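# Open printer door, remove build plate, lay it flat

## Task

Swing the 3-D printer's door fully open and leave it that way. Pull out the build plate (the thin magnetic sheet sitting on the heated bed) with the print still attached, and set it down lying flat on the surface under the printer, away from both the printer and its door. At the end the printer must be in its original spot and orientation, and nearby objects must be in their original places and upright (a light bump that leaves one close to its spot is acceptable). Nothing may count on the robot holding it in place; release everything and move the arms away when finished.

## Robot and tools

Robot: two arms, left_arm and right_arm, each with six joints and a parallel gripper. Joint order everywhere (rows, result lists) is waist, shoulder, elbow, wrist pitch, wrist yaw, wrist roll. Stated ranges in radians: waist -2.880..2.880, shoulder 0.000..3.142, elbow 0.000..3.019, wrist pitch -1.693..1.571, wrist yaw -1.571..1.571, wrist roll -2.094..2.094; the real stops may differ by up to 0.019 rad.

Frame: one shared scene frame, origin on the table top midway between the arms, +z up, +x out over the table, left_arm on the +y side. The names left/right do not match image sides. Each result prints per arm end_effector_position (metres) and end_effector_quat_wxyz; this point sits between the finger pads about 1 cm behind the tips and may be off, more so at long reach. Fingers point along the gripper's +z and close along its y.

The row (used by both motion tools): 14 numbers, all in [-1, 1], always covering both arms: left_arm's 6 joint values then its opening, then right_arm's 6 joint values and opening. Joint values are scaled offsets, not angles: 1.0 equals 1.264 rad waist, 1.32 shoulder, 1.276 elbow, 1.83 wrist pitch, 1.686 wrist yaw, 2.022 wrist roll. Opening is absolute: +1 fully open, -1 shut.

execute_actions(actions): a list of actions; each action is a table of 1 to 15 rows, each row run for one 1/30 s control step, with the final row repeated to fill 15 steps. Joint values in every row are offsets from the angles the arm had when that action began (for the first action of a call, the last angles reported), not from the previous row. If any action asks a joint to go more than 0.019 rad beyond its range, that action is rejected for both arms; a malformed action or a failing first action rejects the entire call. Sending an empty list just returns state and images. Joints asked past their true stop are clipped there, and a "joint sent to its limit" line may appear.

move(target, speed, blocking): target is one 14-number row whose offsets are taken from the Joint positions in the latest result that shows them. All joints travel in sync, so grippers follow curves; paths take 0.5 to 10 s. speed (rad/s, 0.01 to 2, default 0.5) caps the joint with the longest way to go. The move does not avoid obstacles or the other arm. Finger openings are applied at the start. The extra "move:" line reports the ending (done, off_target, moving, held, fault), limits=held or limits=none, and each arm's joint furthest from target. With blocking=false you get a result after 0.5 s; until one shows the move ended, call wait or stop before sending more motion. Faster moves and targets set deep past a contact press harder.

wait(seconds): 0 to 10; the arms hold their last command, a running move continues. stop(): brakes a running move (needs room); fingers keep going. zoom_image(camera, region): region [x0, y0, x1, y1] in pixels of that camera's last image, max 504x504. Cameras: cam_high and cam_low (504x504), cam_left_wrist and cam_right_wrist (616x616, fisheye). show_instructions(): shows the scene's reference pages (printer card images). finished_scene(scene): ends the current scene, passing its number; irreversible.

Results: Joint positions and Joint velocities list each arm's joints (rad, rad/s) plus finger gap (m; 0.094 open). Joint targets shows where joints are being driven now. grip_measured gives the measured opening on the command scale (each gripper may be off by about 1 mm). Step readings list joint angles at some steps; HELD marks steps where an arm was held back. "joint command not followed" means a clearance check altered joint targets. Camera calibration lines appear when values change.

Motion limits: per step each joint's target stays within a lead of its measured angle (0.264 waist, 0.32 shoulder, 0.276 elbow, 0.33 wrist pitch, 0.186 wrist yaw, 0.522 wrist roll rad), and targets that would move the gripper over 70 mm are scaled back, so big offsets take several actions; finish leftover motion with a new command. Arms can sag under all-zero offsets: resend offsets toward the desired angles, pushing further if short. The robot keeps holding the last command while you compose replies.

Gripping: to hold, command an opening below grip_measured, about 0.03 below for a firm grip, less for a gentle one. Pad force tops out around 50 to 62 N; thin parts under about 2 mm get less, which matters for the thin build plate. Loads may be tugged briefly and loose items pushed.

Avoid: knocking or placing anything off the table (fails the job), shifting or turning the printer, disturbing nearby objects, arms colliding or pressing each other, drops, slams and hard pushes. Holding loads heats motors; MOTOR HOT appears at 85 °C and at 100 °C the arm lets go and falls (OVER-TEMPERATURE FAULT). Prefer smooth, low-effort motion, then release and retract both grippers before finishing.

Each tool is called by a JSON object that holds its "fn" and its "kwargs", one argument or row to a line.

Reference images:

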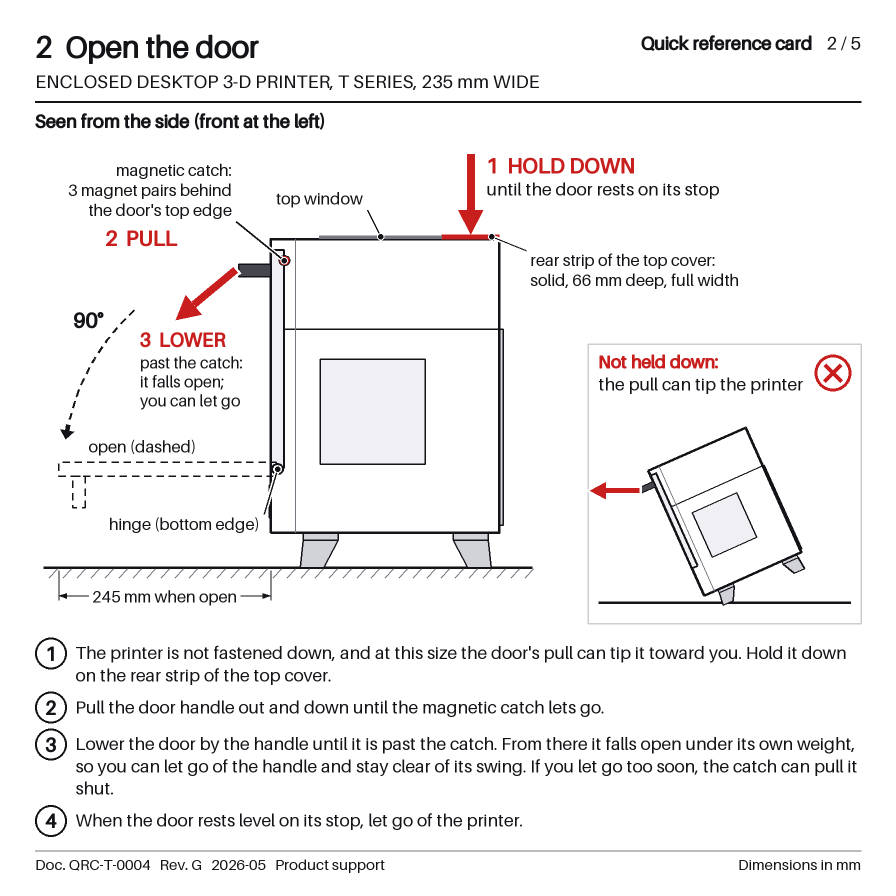

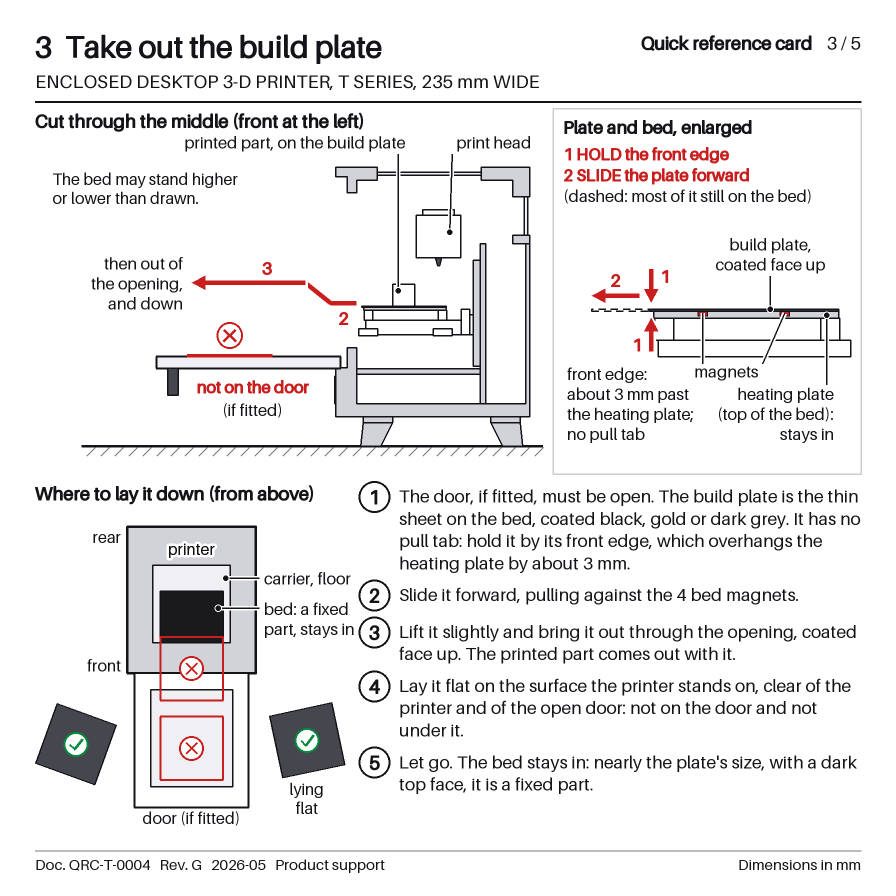

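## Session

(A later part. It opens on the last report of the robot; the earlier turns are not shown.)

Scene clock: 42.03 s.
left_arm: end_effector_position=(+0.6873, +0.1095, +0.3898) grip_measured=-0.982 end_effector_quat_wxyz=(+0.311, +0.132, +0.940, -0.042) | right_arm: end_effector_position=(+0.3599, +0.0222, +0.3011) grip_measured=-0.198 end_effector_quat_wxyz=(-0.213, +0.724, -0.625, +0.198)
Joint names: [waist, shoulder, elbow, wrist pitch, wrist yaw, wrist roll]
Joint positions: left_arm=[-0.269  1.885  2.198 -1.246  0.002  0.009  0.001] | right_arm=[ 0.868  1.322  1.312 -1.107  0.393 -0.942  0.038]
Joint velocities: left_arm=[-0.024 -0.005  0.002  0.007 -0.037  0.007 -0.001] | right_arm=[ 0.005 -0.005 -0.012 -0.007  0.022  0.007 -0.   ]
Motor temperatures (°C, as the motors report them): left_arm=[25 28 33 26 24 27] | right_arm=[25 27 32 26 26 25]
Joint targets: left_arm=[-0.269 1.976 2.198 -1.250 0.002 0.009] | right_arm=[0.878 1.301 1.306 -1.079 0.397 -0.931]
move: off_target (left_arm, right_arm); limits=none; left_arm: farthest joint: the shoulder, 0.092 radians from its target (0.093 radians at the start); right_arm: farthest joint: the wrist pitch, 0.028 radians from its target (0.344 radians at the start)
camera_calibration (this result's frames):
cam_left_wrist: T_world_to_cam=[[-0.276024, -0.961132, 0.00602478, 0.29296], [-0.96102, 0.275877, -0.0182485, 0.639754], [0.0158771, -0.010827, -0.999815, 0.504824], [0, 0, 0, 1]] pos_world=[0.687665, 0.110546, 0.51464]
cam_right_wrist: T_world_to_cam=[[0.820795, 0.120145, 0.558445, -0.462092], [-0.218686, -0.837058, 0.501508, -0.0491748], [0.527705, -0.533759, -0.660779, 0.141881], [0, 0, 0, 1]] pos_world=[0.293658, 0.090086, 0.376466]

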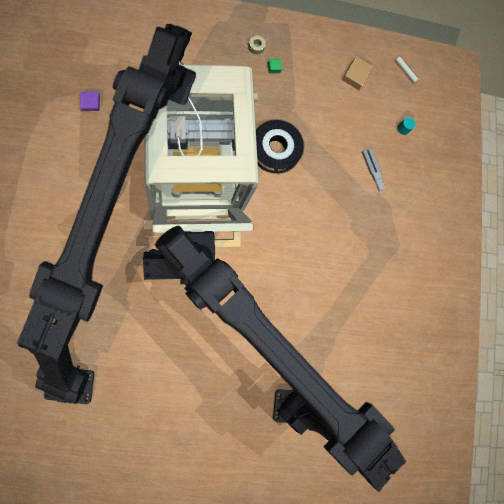

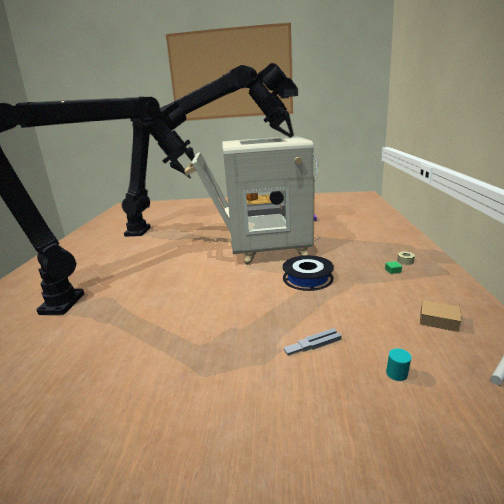

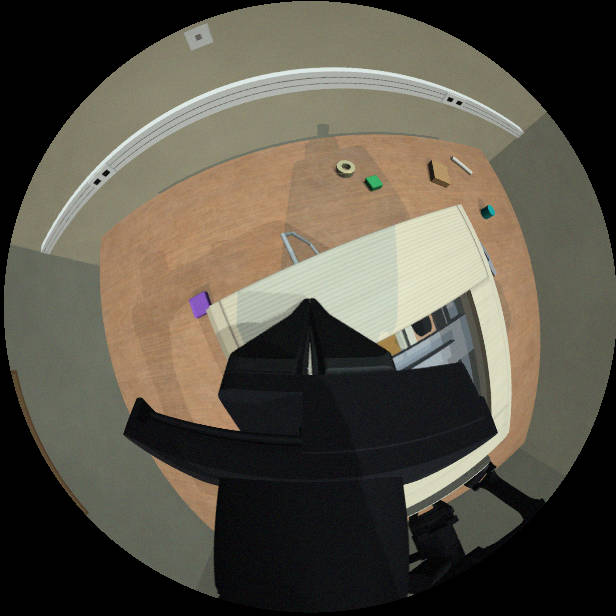

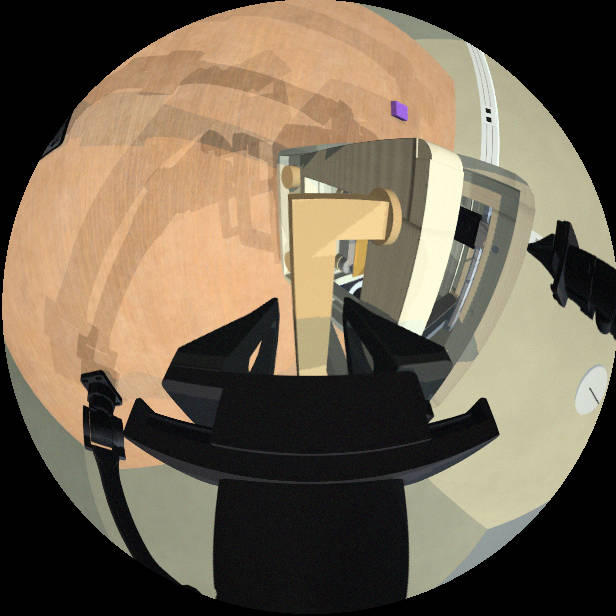

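{"fn": "move", "kwargs": {
  "target": [0,0.07,0,0,0,0,-1, 0.175,-0.165,-0.30,0.19,0.168,0.055,-0.2],
  "speed": 0.2
}}

{"fn": "zoom_image", "kwargs": {
  "camera": "cam_low",
  "region": [120, 70, 330, 280]
}}

Scene clock: 47.37 s.
left_arm: end_effector_position=(+0.6881, +0.1092, +0.3898) grip_measured=-0.982 end_effector_quat_wxyz=(+0.312, +0.132, +0.940, -0.042) | right_arm: end_effector_position=(+0.2874, +0.0115, +0.2524) grip_measured=-0.198 end_effector_quat_wxyz=(-0.307, +0.687, -0.596, +0.280)
Joint names: [waist, shoulder, elbow, wrist pitch, wrist yaw, wrist roll]
Joint positions: left_arm=[-0.269  1.886  2.198 -1.243  0.002  0.009  0.001] | right_arm=[ 1.082  1.127  0.93  -0.79   0.671 -0.839  0.038]
Joint velocities: left_arm=[-0.015 -0.005  0.002 -0.017  0.007 -0.022  0.001] | right_arm=[-0.015 -0.015  0.002 -0.007 -0.007 -0.037  0.001]
Motor temperatures (°C, as the motors report them): left_arm=[25 28 33 26 24 27] | right_arm=[25 27 32 26 26 25]
Joint targets: left_arm=[-0.269 1.977 2.198 -1.246 0.002 0.009] | right_arm=[1.089 1.105 0.929 -0.759 0.676 -0.831]
move: off_target (left_arm, right_arm); limits=none; left_arm: farthest joint: the shoulder, 0.092 radians from its target (0.093 radians at the start); right_arm: farthest joint: the wrist pitch, 0.031 radians from its target (0.347 radians at the start)
camera_calibration (this result's frames):
cam_left_wrist: T_world_to_cam=[[-0.276039, -0.961128, 0.00599678, 0.292991], [-0.960969, 0.275863, -0.0209182, 0.641636], [0.0184507, -0.011537, -0.999763, 0.50307], [0, 0, 0, 1]] pos_world=[0.688188, 0.110402, 0.514616]
cam_right_wrist: T_world_to_cam=[[0.646576, 0.0926508, 0.757202, -0.373917], [-0.339667, -0.853807, 0.394513, 0.0123964], [0.683056, -0.512279, -0.52058, 0.0620101], [0, 0, 0, 1]] pos_world=[0.20362, 0.0769943, 0.310521]

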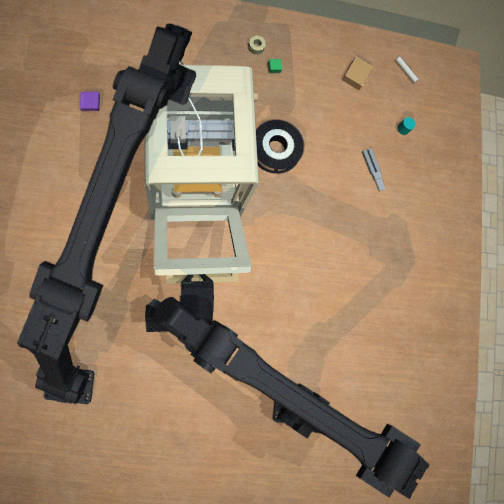

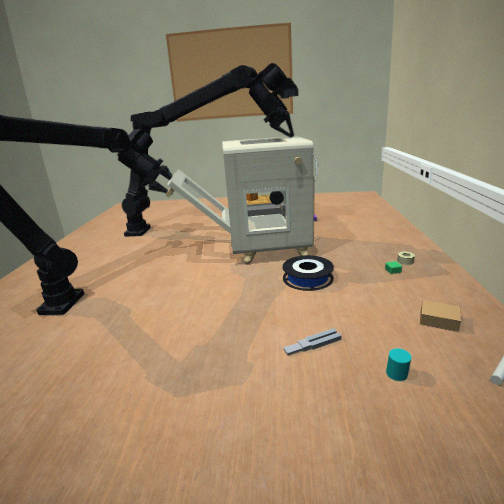

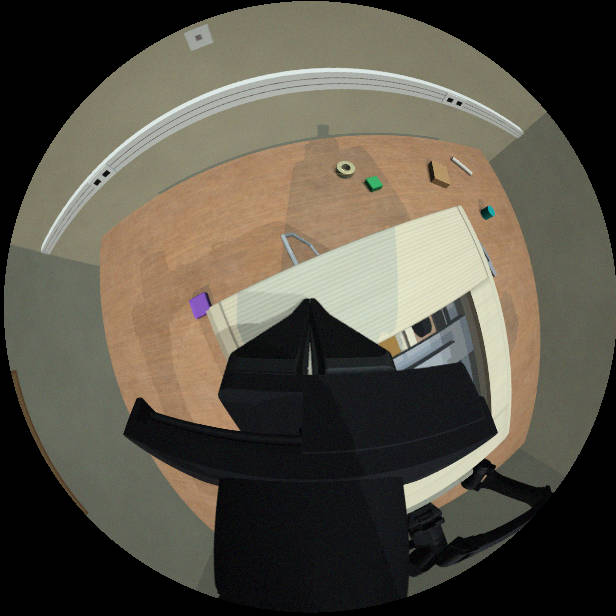

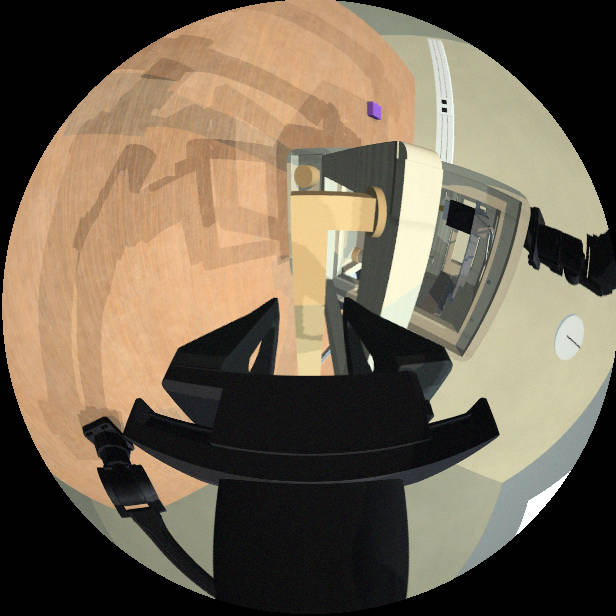

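Region (120, 70, 330, 280) of cam_low's 504x504 image, scaled by 2.400, with more detail than that image has.

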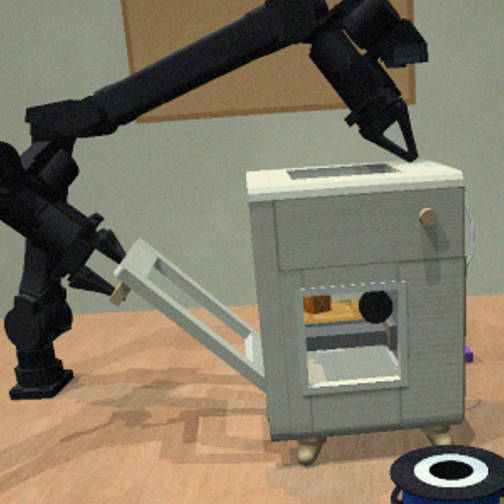

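{"fn": "move", "kwargs": {
  "target": [0,0.07,0,0,0,0,-1, 0.118,-0.03,-0.22,0.255,0.16,-0.022,-0.2],
  "speed": 0.2
}}

{"fn": "zoom_image", "kwargs": {
  "camera": "cam_low",
  "region": [100, 90, 310, 300]
}}

Scene clock: 51.00 s.
left_arm: end_effector_position=(+0.6890, +0.1090, +0.3898) grip_measured=-0.982 end_effector_quat_wxyz=(+0.313, +0.132, +0.939, -0.042) | right_arm: end_effector_position=(+0.2593, +0.0065, +0.1991) grip_measured=-0.198 end_effector_quat_wxyz=(-0.394, +0.637, -0.558, +0.356)
Joint names: [waist, shoulder, elbow, wrist pitch, wrist yaw, wrist roll]
Joint positions: left_arm=[-0.269  1.886  2.198 -1.239  0.002  0.009  0.001] | right_arm=[ 1.221  1.114  0.647 -0.356  0.933 -0.872  0.038]
Joint velocities: left_arm=[-0.015  0.005 -0.017 -0.007 -0.007 -0.022 -0.001] | right_arm=[-0.005 -0.015 -0.007  0.007  0.022  0.051 -0.001]
Motor temperatures (°C, as the motors report them): left_arm=[25 28 33 26 24 27] | right_arm=[25 26 32 26 26 25]
Joint targets: left_arm=[-0.269 1.978 2.198 -1.243 0.002 0.009] | right_arm=[1.231 1.087 0.649 -0.324 0.940 -0.883]
move: off_target (left_arm, right_arm); limits=none; left_arm: farthest joint: the shoulder, 0.092 radians from its target (0.093 radians at the start); right_arm: farthest joint: the wrist pitch, 0.033 radians from its target (0.467 radians at the start)
camera_calibration (this result's frames):
cam_left_wrist: T_world_to_cam=[[-0.276057, -0.961123, 0.00596472, 0.293025], [-0.960903, 0.275845, -0.023969, 0.643732], [0.0213919, -0.0123483, -0.999695, 0.501118], [0, 0, 0, 1]] pos_world=[0.688736, 0.11025, 0.514647]
cam_right_wrist: T_world_to_cam=[[0.431116, 0.0580917, 0.900425, -0.287333], [-0.429691, -0.864284, 0.261493, 0.0695686], [0.793413, -0.499638, -0.347645, -0.0122263], [0, 0, 0, 1]] pos_world=[0.163467, 0.07071, 0.23628]

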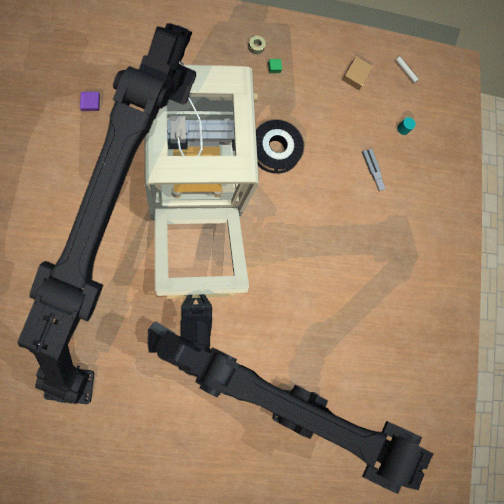

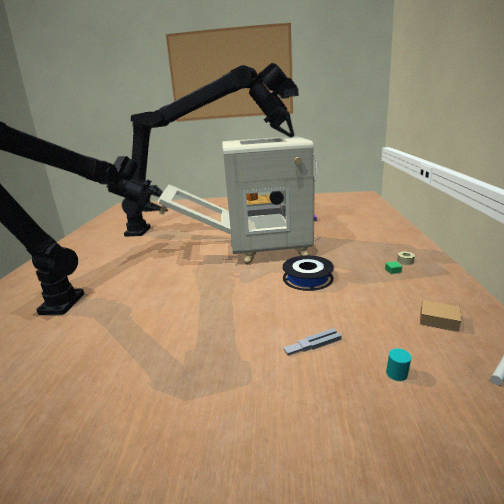

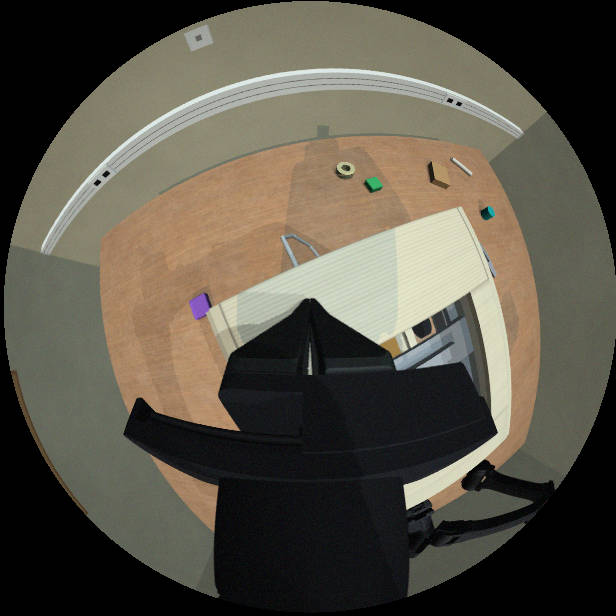

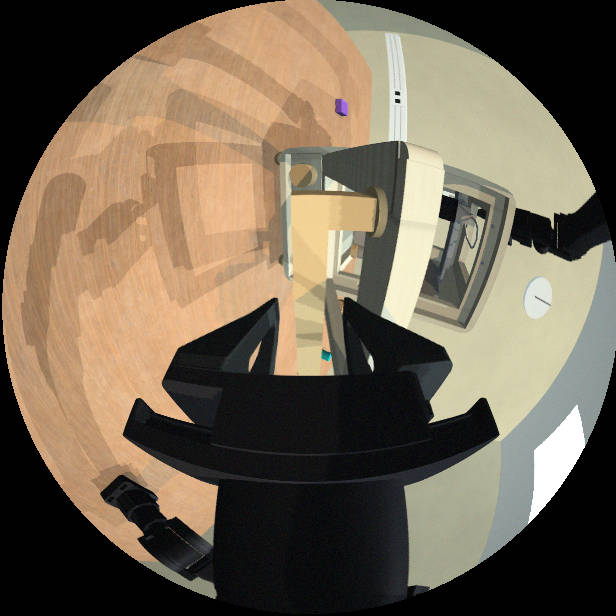

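Region (100, 90, 310, 300) of cam_low's 504x504 image, scaled by 2.400, with more detail than that image has.

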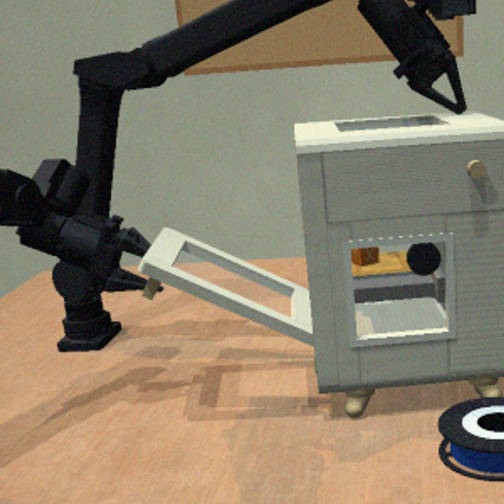

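{"fn": "move", "kwargs": {
  "target": [0,0.07,0,0,0,0,-1, 0.066,0.135,-0.162,0.355,0.104,-0.093,-0.2],
  "speed": 0.3
}}

{"fn": "move", "kwargs": {
  "target": [0,0.07,0,0,0,0,-1, 0.016,0.316,-0.075,0.466,0.044,-0.152,-0.2],
  "speed": 0.3
}}

{"fn": "zoom_image", "kwargs": {
  "camera": "cam_low",
  "region": [100, 90, 310, 300]
}}

Scene clock: 56.10 s.
left_arm: end_effector_position=(+0.6900, +0.1087, +0.3898) grip_measured=-0.982 end_effector_quat_wxyz=(+0.315, +0.132, +0.939, -0.042) | right_arm: end_effector_position=(+0.2466, +0.0045, +0.1421) grip_measured=-0.198 end_effector_quat_wxyz=(-0.455, +0.595, -0.520, +0.409)
Joint names: [waist, shoulder, elbow, wrist pitch, wrist yaw, wrist roll]
Joint positions: left_arm=[-0.269  1.887  2.198 -1.235  0.002  0.009  0.001] | right_arm=[ 1.294  1.289  0.44   0.261  1.102 -1.047  0.038]
Joint velocities: left_arm=[-0.005  0.015 -0.012  0.012 -0.037 -0.007  0.002] | right_arm=[-0.005  0.005  0.002  0.007 -0.051  0.051 -0.001]
Motor temperatures (°C, as the motors report them): left_arm=[25 28 33 26 24 27] | right_arm=[25 26 31 26 26 25]
Joint targets: left_arm=[-0.269 1.979 2.198 -1.239 0.002 0.009] | right_arm=[1.304 1.293 0.441 0.294 1.109 -1.060]
move: off_target (left_arm, right_arm); limits=none; left_arm: farthest joint: the shoulder, 0.091 radians from its target (0.092 radians at the start); right_arm: farthest joint: the wrist pitch, 0.033 radians from its target (0.650 radians at the start)
camera_calibration (this result's frames):
cam_left_wrist: T_world_to_cam=[[-0.276074, -0.961118, 0.00593261, 0.293059], [-0.960828, 0.275824, -0.0270197, 0.64582], [0.0243328, -0.0131597, -0.999617, 0.499158], [0, 0, 0, 1]] pos_world=[0.689282, 0.1101, 0.514679]
cam_right_wrist: T_world_to_cam=[[0.246717, 0.0359826, 0.968419, -0.194511], [-0.467165, -0.871114, 0.151383, 0.102139], [0.849051, -0.48976, -0.198109, -0.0579683], [0, 0, 0, 1]] pos_world=[0.144923, 0.0675833, 0.161422]

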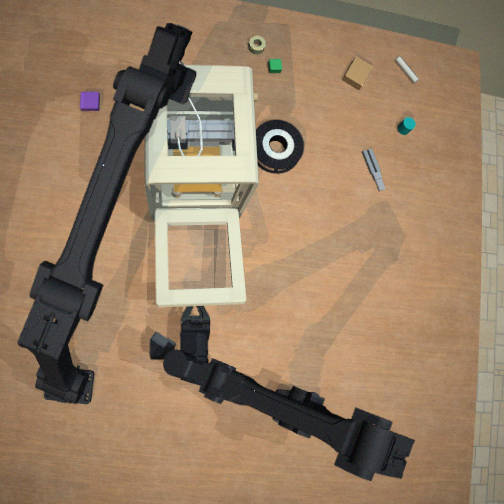

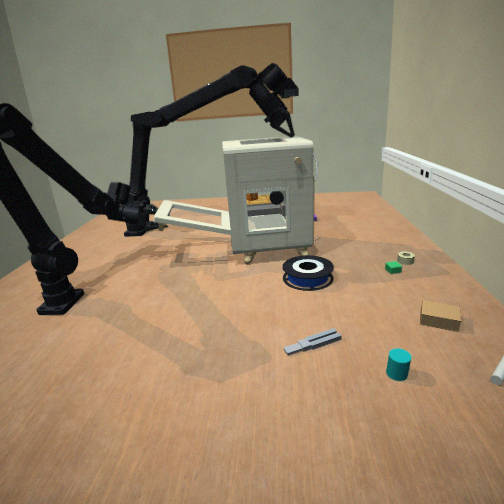

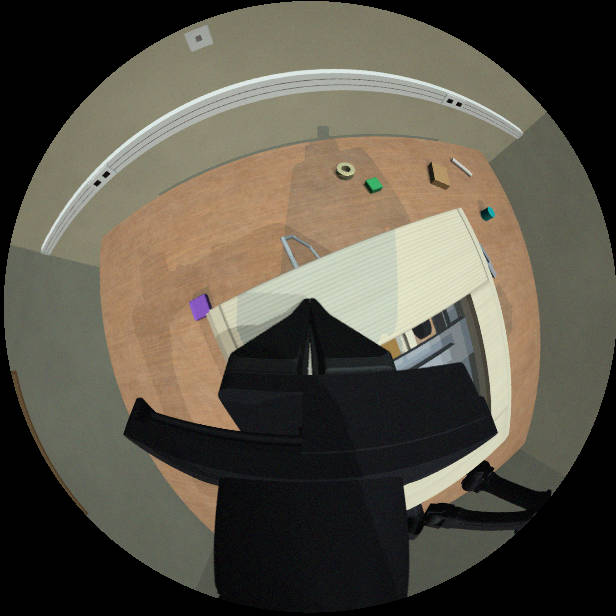

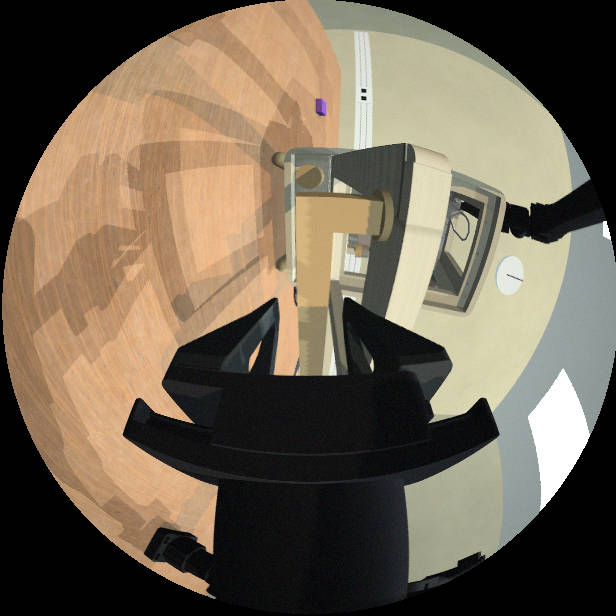

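Scene clock: 59.47 s.
left_arm: end_effector_position=(+0.6909, +0.1085, +0.3899) grip_measured=-0.982 end_effector_quat_wxyz=(+0.316, +0.132, +0.938, -0.043) | right_arm: end_effector_position=(+0.2477, +0.0016, +0.0853) grip_measured=-0.198 end_effector_quat_wxyz=(-0.494, +0.562, -0.487, +0.451)
Joint names: [waist, shoulder, elbow, wrist pitch, wrist yaw, wrist roll]
Joint positions: left_arm=[-0.269  1.888  2.198 -1.231  0.002  0.009  0.001] | right_arm=[ 1.302  1.703  0.348  1.079  1.172 -1.341  0.038]
Joint velocities: left_arm=[-0.005 -0.024 -0.012  0.007 -0.007 -0.007 -0.001] | right_arm=[-0.005 -0.005 -0.002 -0.017 -0.037 -0.081  0.001]
Motor temperatures (°C, as the motors report them): left_arm=[25 29 33 26 24 27] | right_arm=[25 26 31 26 26 25]
Joint targets: left_arm=[-0.269 1.979 2.198 -1.235 0.002 0.009] | right_arm=[1.314 1.706 0.345 1.114 1.177 -1.354]
move: off_target (left_arm, right_arm); limits=none; left_arm: farthest joint: the shoulder, 0.092 radians from its target (0.092 radians at the start); right_arm: farthest joint: the wrist pitch, 0.035 radians from its target (0.853 radians at the start)
camera_calibration (this result's frames):
cam_left_wrist: T_world_to_cam=[[-0.276092, -0.961113, 0.00590045, 0.293092], [-0.960744, 0.275801, -0.0300701, 0.6479], [0.0272734, -0.0139709, -0.99953, 0.497191], [0, 0, 0, 1]] pos_world=[0.689827, 0.109949, 0.514711]
cam_right_wrist: T_world_to_cam=[[0.101552, 0.0299722, 0.994379, -0.105905], [-0.485736, -0.870808, 0.0758541, 0.119783], [0.868186, -0.490709, -0.073874, -0.0869377], [0, 0, 0, 1]] pos_world=[0.144416, 0.0648214, 0.0898008]

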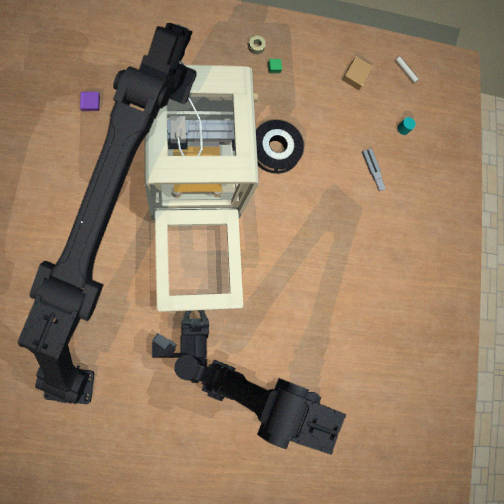

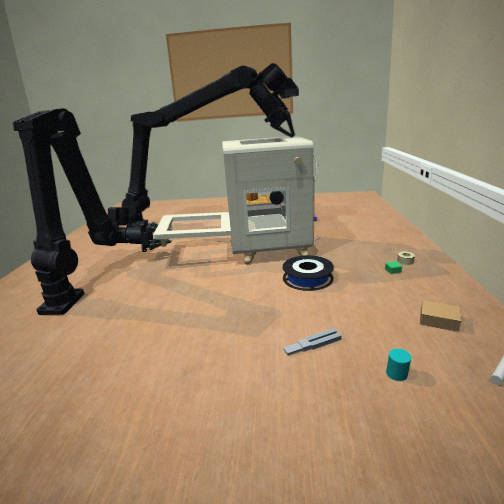

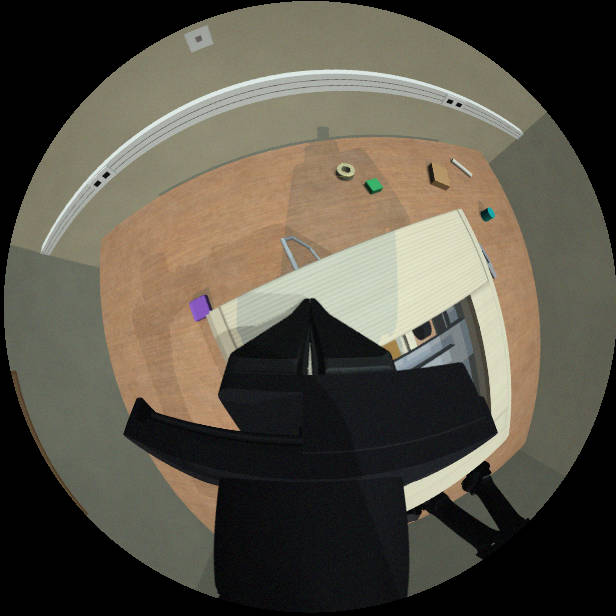

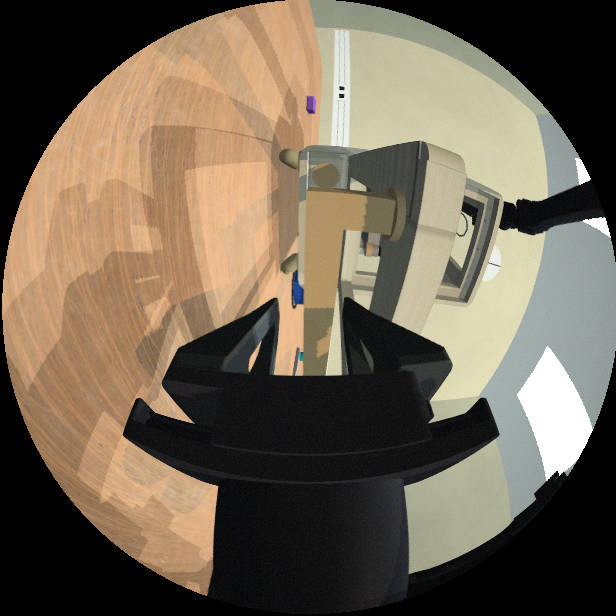

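Region (100, 90, 310, 300) of cam_low's 504x504 image, scaled by 2.400, with more detail than that image has.

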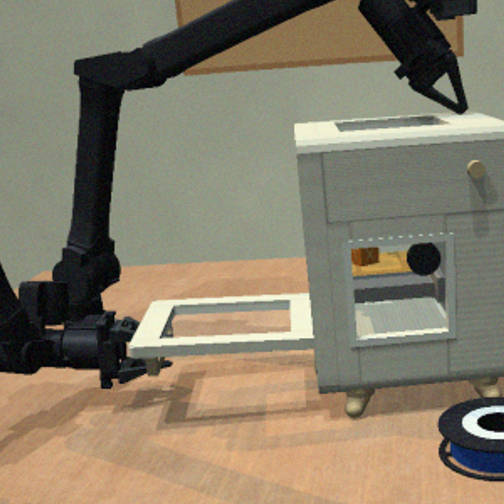

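{"fn": "move", "kwargs": {
  "target": [0,0.07,0,0.002,0,0,-1, 0.16,-0.02,0,0.015,0.115,0,-0.2],
  "speed": 0.2
}}

Scene clock: 63.63 s.
left_arm: end_effector_position=(+0.6926, +0.1080, +0.3899) grip_measured=-0.982 end_effector_quat_wxyz=(+0.319, +0.132, +0.938, -0.043) | right_arm: end_effector_position=(+0.1931, +0.0127, +0.0957) grip_measured=-0.198 end_effector_quat_wxyz=(-0.508, +0.552, -0.472, +0.464)
Joint names: [waist, shoulder, elbow, wrist pitch, wrist yaw, wrist roll]
Joint positions: left_arm=[-0.269  1.889  2.198 -1.224  0.002  0.009  0.001] | right_arm=[ 1.494  1.698  0.348  1.081  1.363 -1.341  0.038]
Joint velocities: left_arm=[-0.005 -0.005 -0.012 -0.012 -0.022 -0.022 -0.   ] | right_arm=[-0.005 -0.005 -0.007 -0.012  0.051  0.051  0.001]
Motor temperatures (°C, as the motors report them): left_arm=[25 29 34 26 24 27] | right_arm=[25 26 30 26 26 25]
Joint targets: left_arm=[-0.269 1.980 2.198 -1.228 0.002 0.009] | right_arm=[1.505 1.677 0.348 1.107 1.366 -1.341]
move: off_target (left_arm, right_arm); limits=none; left_arm: farthest joint: the shoulder, 0.091 radians from its target (0.093 radians at the start); right_arm: farthest joint: the wrist pitch, 0.025 radians from its target (0.027 radians at the start)
camera_calibration (this result's frames):
cam_left_wrist: T_world_to_cam=[[-0.276124, -0.961104, 0.00583999, 0.293156], [-0.960563, 0.275751, -0.0357888, 0.651822], [0.0327864, -0.0154918, -0.999342, 0.493429], [0, 0, 0, 1]] pos_world=[0.690885, 0.109657, 0.51472]
cam_right_wrist: T_world_to_cam=[[0.0495564, 0.0326193, 0.998239, -0.10137], [-0.482594, -0.874268, 0.0525261, 0.103832], [0.874441, -0.484347, -0.0275837, -0.0390649], [0, 0, 0, 1]] pos_world=[0.089292, 0.0751624, 0.0946601]

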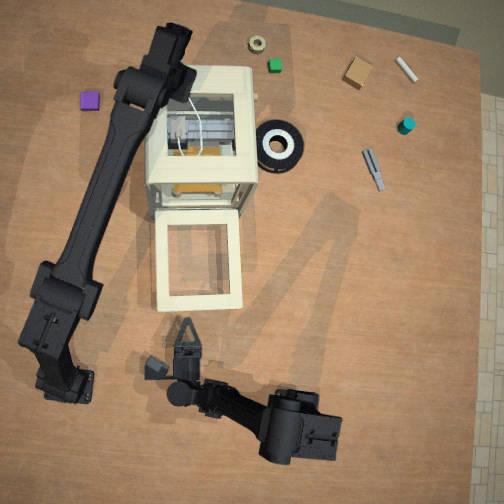

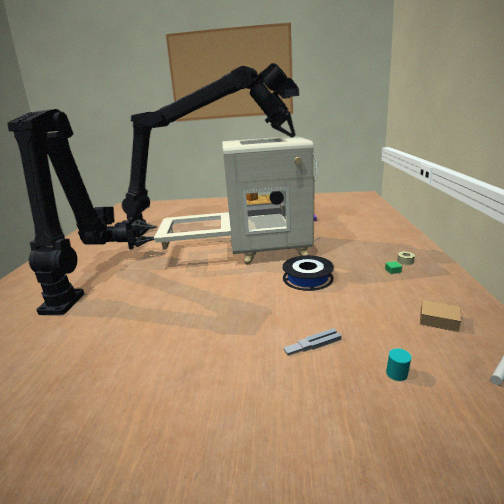

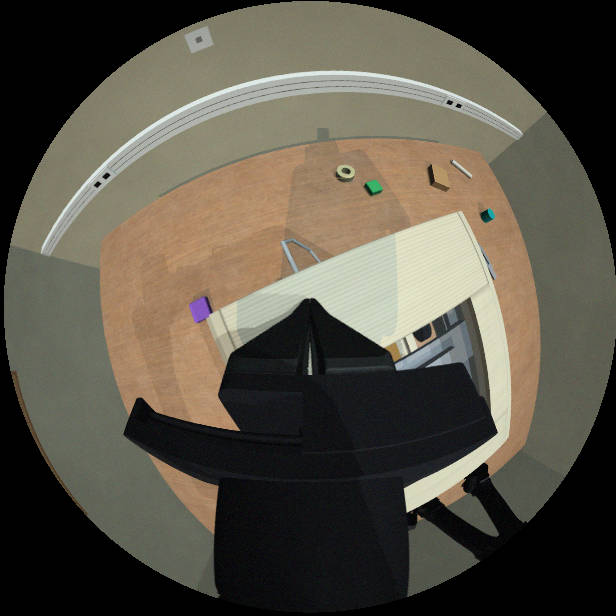

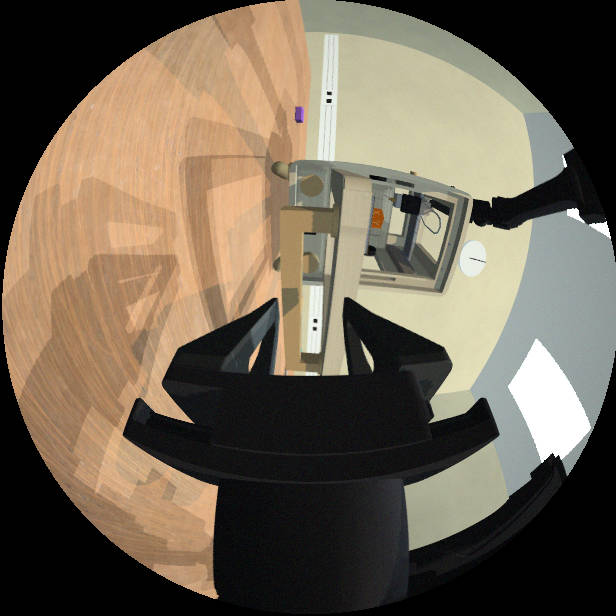

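{"fn": "move", "kwargs": {
  "target": [0,0.07,0,0,0,0,-1, 0,-0.35,0.04,-0.117,-0.005,-0.118,-0.2],
  "speed": 0.5
}}

{"fn": "move", "kwargs": {
  "target": [0,0.07,0,0,0,0,-1, -0.445,0.2,0.22,0,-0.33,0,-0.2],
  "speed": 0.5
}}

Scene clock: 68.17 s.
left_arm: end_effector_position=(+0.6936, +0.1077, +0.3900) grip_measured=-0.982 end_effector_quat_wxyz=(+0.321, +0.132, +0.937, -0.043) | right_arm: end_effector_position=(+0.1919, -0.0004, +0.2127) grip_measured=-0.198 end_effector_quat_wxyz=(+0.531, -0.535, +0.463, -0.466)
Joint names: [waist, shoulder, elbow, wrist pitch, wrist yaw, wrist roll]
Joint positions: left_arm=[-0.269  1.89   2.198 -1.22   0.002  0.009  0.001] | right_arm=[ 1.494  1.239  0.348  0.882  1.357 -1.57   0.038]
Joint velocities: left_arm=[-0.015 -0.005 -0.012 -0.002 -0.007  0.066  0.   ] | right_arm=[-0.034 -0.005  0.007  0.002  0.007 -0.037 -0.001]
Motor temperatures (°C, as the motors report them): left_arm=[25 29 34 26 24 27] | right_arm=[25 26 30 26 26 25]
Joint targets: left_arm=[-0.269 1.982 2.198 -1.224 0.002 0.009] | right_arm=[1.494 1.236 0.399 0.867 1.355 -1.580]
move: off_target (left_arm, right_arm); limits=none; left_arm: farthest joint: the shoulder, 0.091 radians from its target (0.092 radians at the start); right_arm: farthest joint: the elbow, 0.051 radians from its target (0.051 radians at the start)
camera_calibration (this result's frames):
cam_left_wrist: T_world_to_cam=[[-0.276143, -0.961099, 0.00580362, 0.293193], [-0.960438, 0.275717, -0.0392195, 0.654095], [0.0360936, -0.0164042, -0.999214, 0.491244], [0, 0, 0, 1]] pos_world=[0.691451, 0.109501, 0.51481]
cam_right_wrist: T_world_to_cam=[[0.000313819, 0.00032656, 1, -0.208609], [-0.472834, -0.881152, 0.000436133, 0.0948622], [0.881152, -0.472834, -0.000122113, -0.0482269], [0, 0, 0, 1]] pos_world=[0.0874147, 0.0608528, 0.208562]

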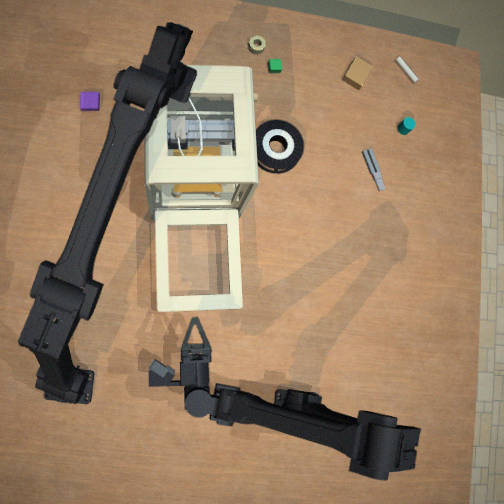

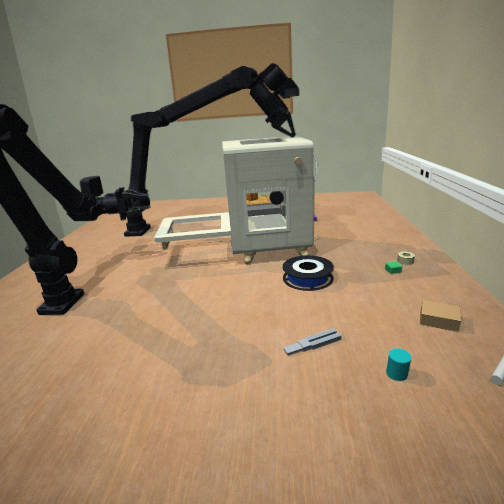

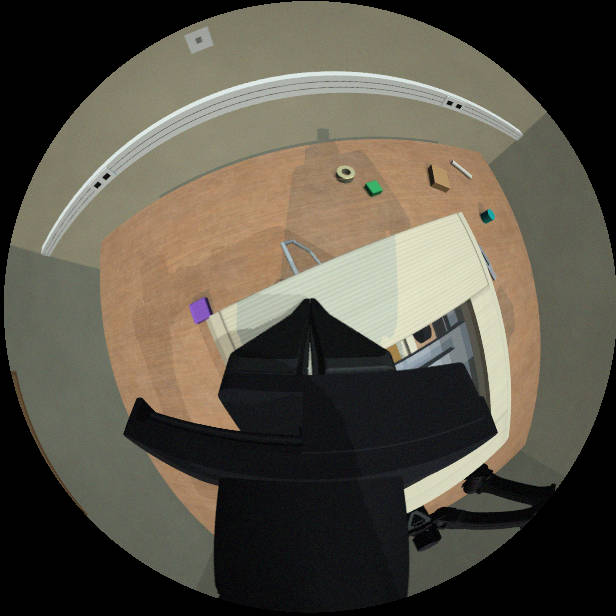

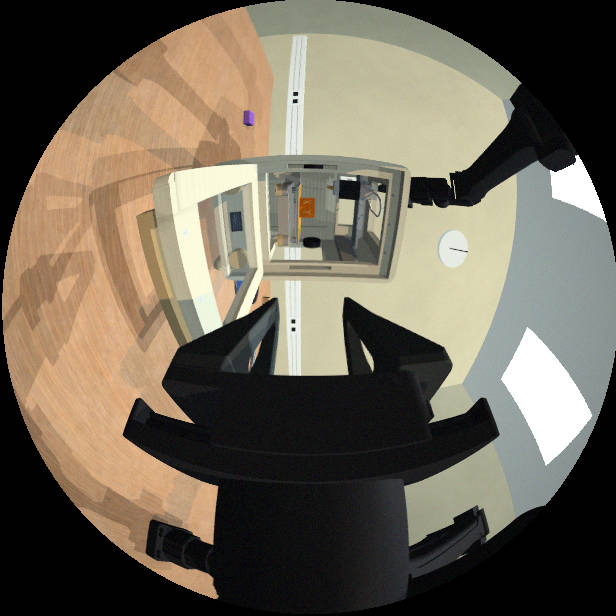

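Scene clock: 69.70 s.
left_arm: end_effector_position=(+0.6946, +0.1075, +0.3898) grip_measured=-0.982 end_effector_quat_wxyz=(+0.322, +0.132, +0.937, -0.043) | right_arm: end_effector_position=(+0.3894, +0.0171, +0.2046) grip_measured=-0.198 end_effector_quat_wxyz=(+0.520, -0.543, +0.465, -0.467)
Joint names: [waist, shoulder, elbow, wrist pitch, wrist yaw, wrist roll]
Joint positions: left_arm=[-0.269  1.891  2.198 -1.216  0.002  0.009  0.001] | right_arm=[ 0.933  1.492  0.579  0.882  0.803 -1.571  0.038]
Joint velocities: left_arm=[-0.005 -0.005  0.007  0.002 -0.022 -0.051  0.   ] | right_arm=[-0.005 -0.015 -0.012  0.007  0.007  0.022  0.001]
Motor temperatures (°C, as the motors report them): left_arm=[25 29 34 26 24 27] | right_arm=[25 26 30 26 26 25]
Joint targets: left_arm=[-0.269 1.983 2.198 -1.220 0.002 0.009] | right_arm=[0.932 1.503 0.629 0.882 0.801 -1.571]
move: off_target (left_arm, right_arm); limits=none; left_arm: farthest joint: the shoulder, 0.091 radians from its target (0.092 radians at the start); right_arm: farthest joint: the elbow, 0.050 radians from its target (0.281 radians at the start)
camera_calibration (this result's frames):
cam_left_wrist: T_world_to_cam=[[-0.276158, -0.961095, 0.00577528, 0.293227], [-0.960334, 0.275688, -0.0418875, 0.656094], [0.0386657, -0.0171138, -0.999106, 0.489227], [0, 0, 0, 1]] pos_world=[0.692131, 0.109314, 0.514578]
cam_right_wrist: T_world_to_cam=[[0.0184519, 0.0177635, 0.999672, -0.20795], [-0.478706, -0.877636, 0.0244309, 0.200968], [0.877782, -0.478999, -0.00769059, -0.211035], [0, 0, 0, 1]] pos_world=[0.285284, 0.0789846, 0.201349]

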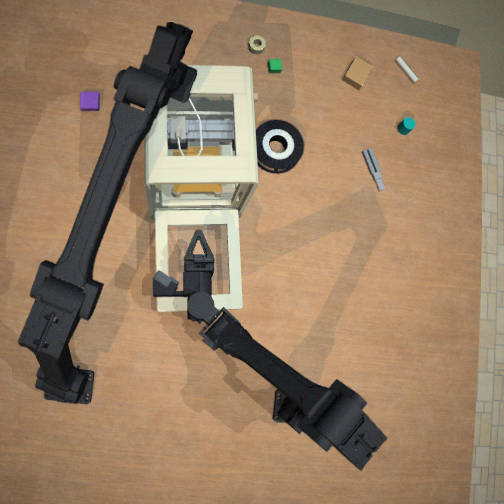

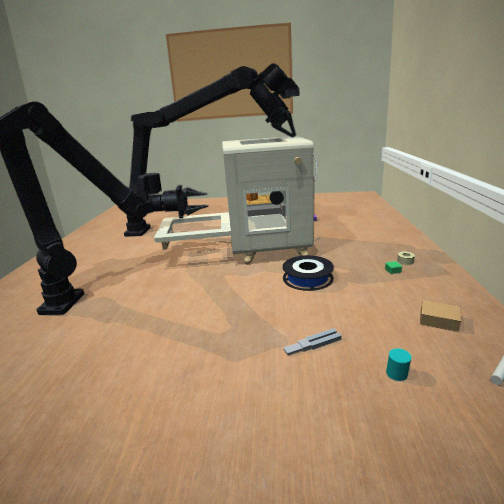

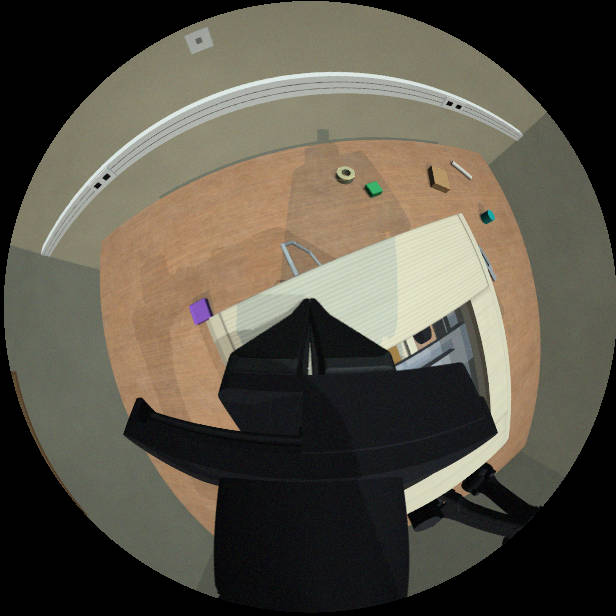

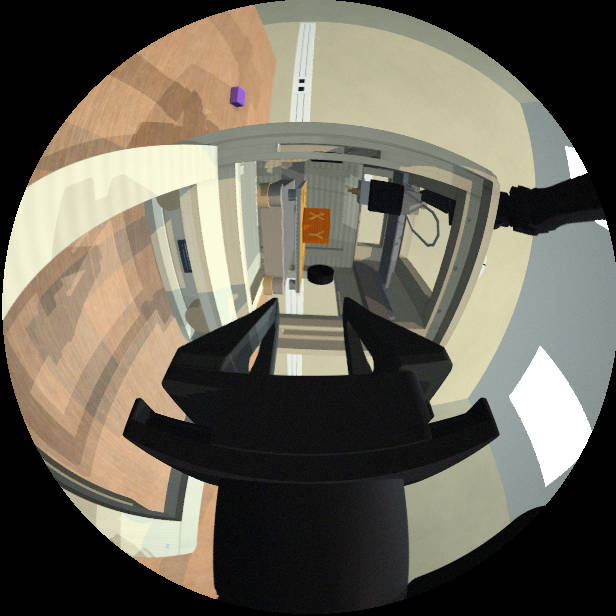

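{"fn": "zoom_image", "kwargs": {
  "camera": "cam_right_wrist",
  "region": [230, 150, 400, 320]
}}

{"fn": "zoom_image", "kwargs": {
  "camera": "cam_high",
  "region": [120, 40, 320, 240]
}}

Region (230, 150, 400, 320) of cam_right_wrist's 616x616 image, scaled by 2.965, with more detail than that image has.

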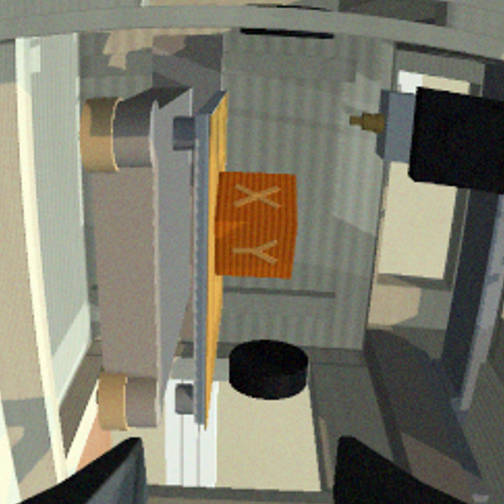

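Region (120, 40, 320, 240) of cam_high's 504x504 image, scaled by 2.520, with more detail than that image has.

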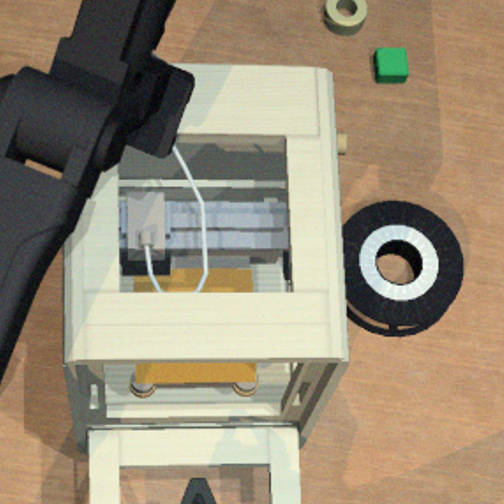

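{"fn": "zoom_image", "kwargs": {
  "camera": "cam_low",
  "region": [130, 160, 250, 260]
}}

Region (130, 160, 250, 260) of cam_low's 504x504 image, scaled by 4.200, with more detail than that image has.

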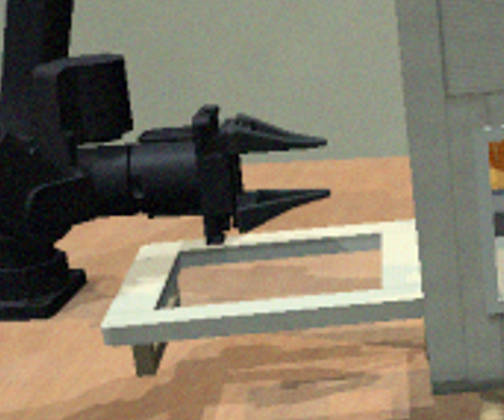

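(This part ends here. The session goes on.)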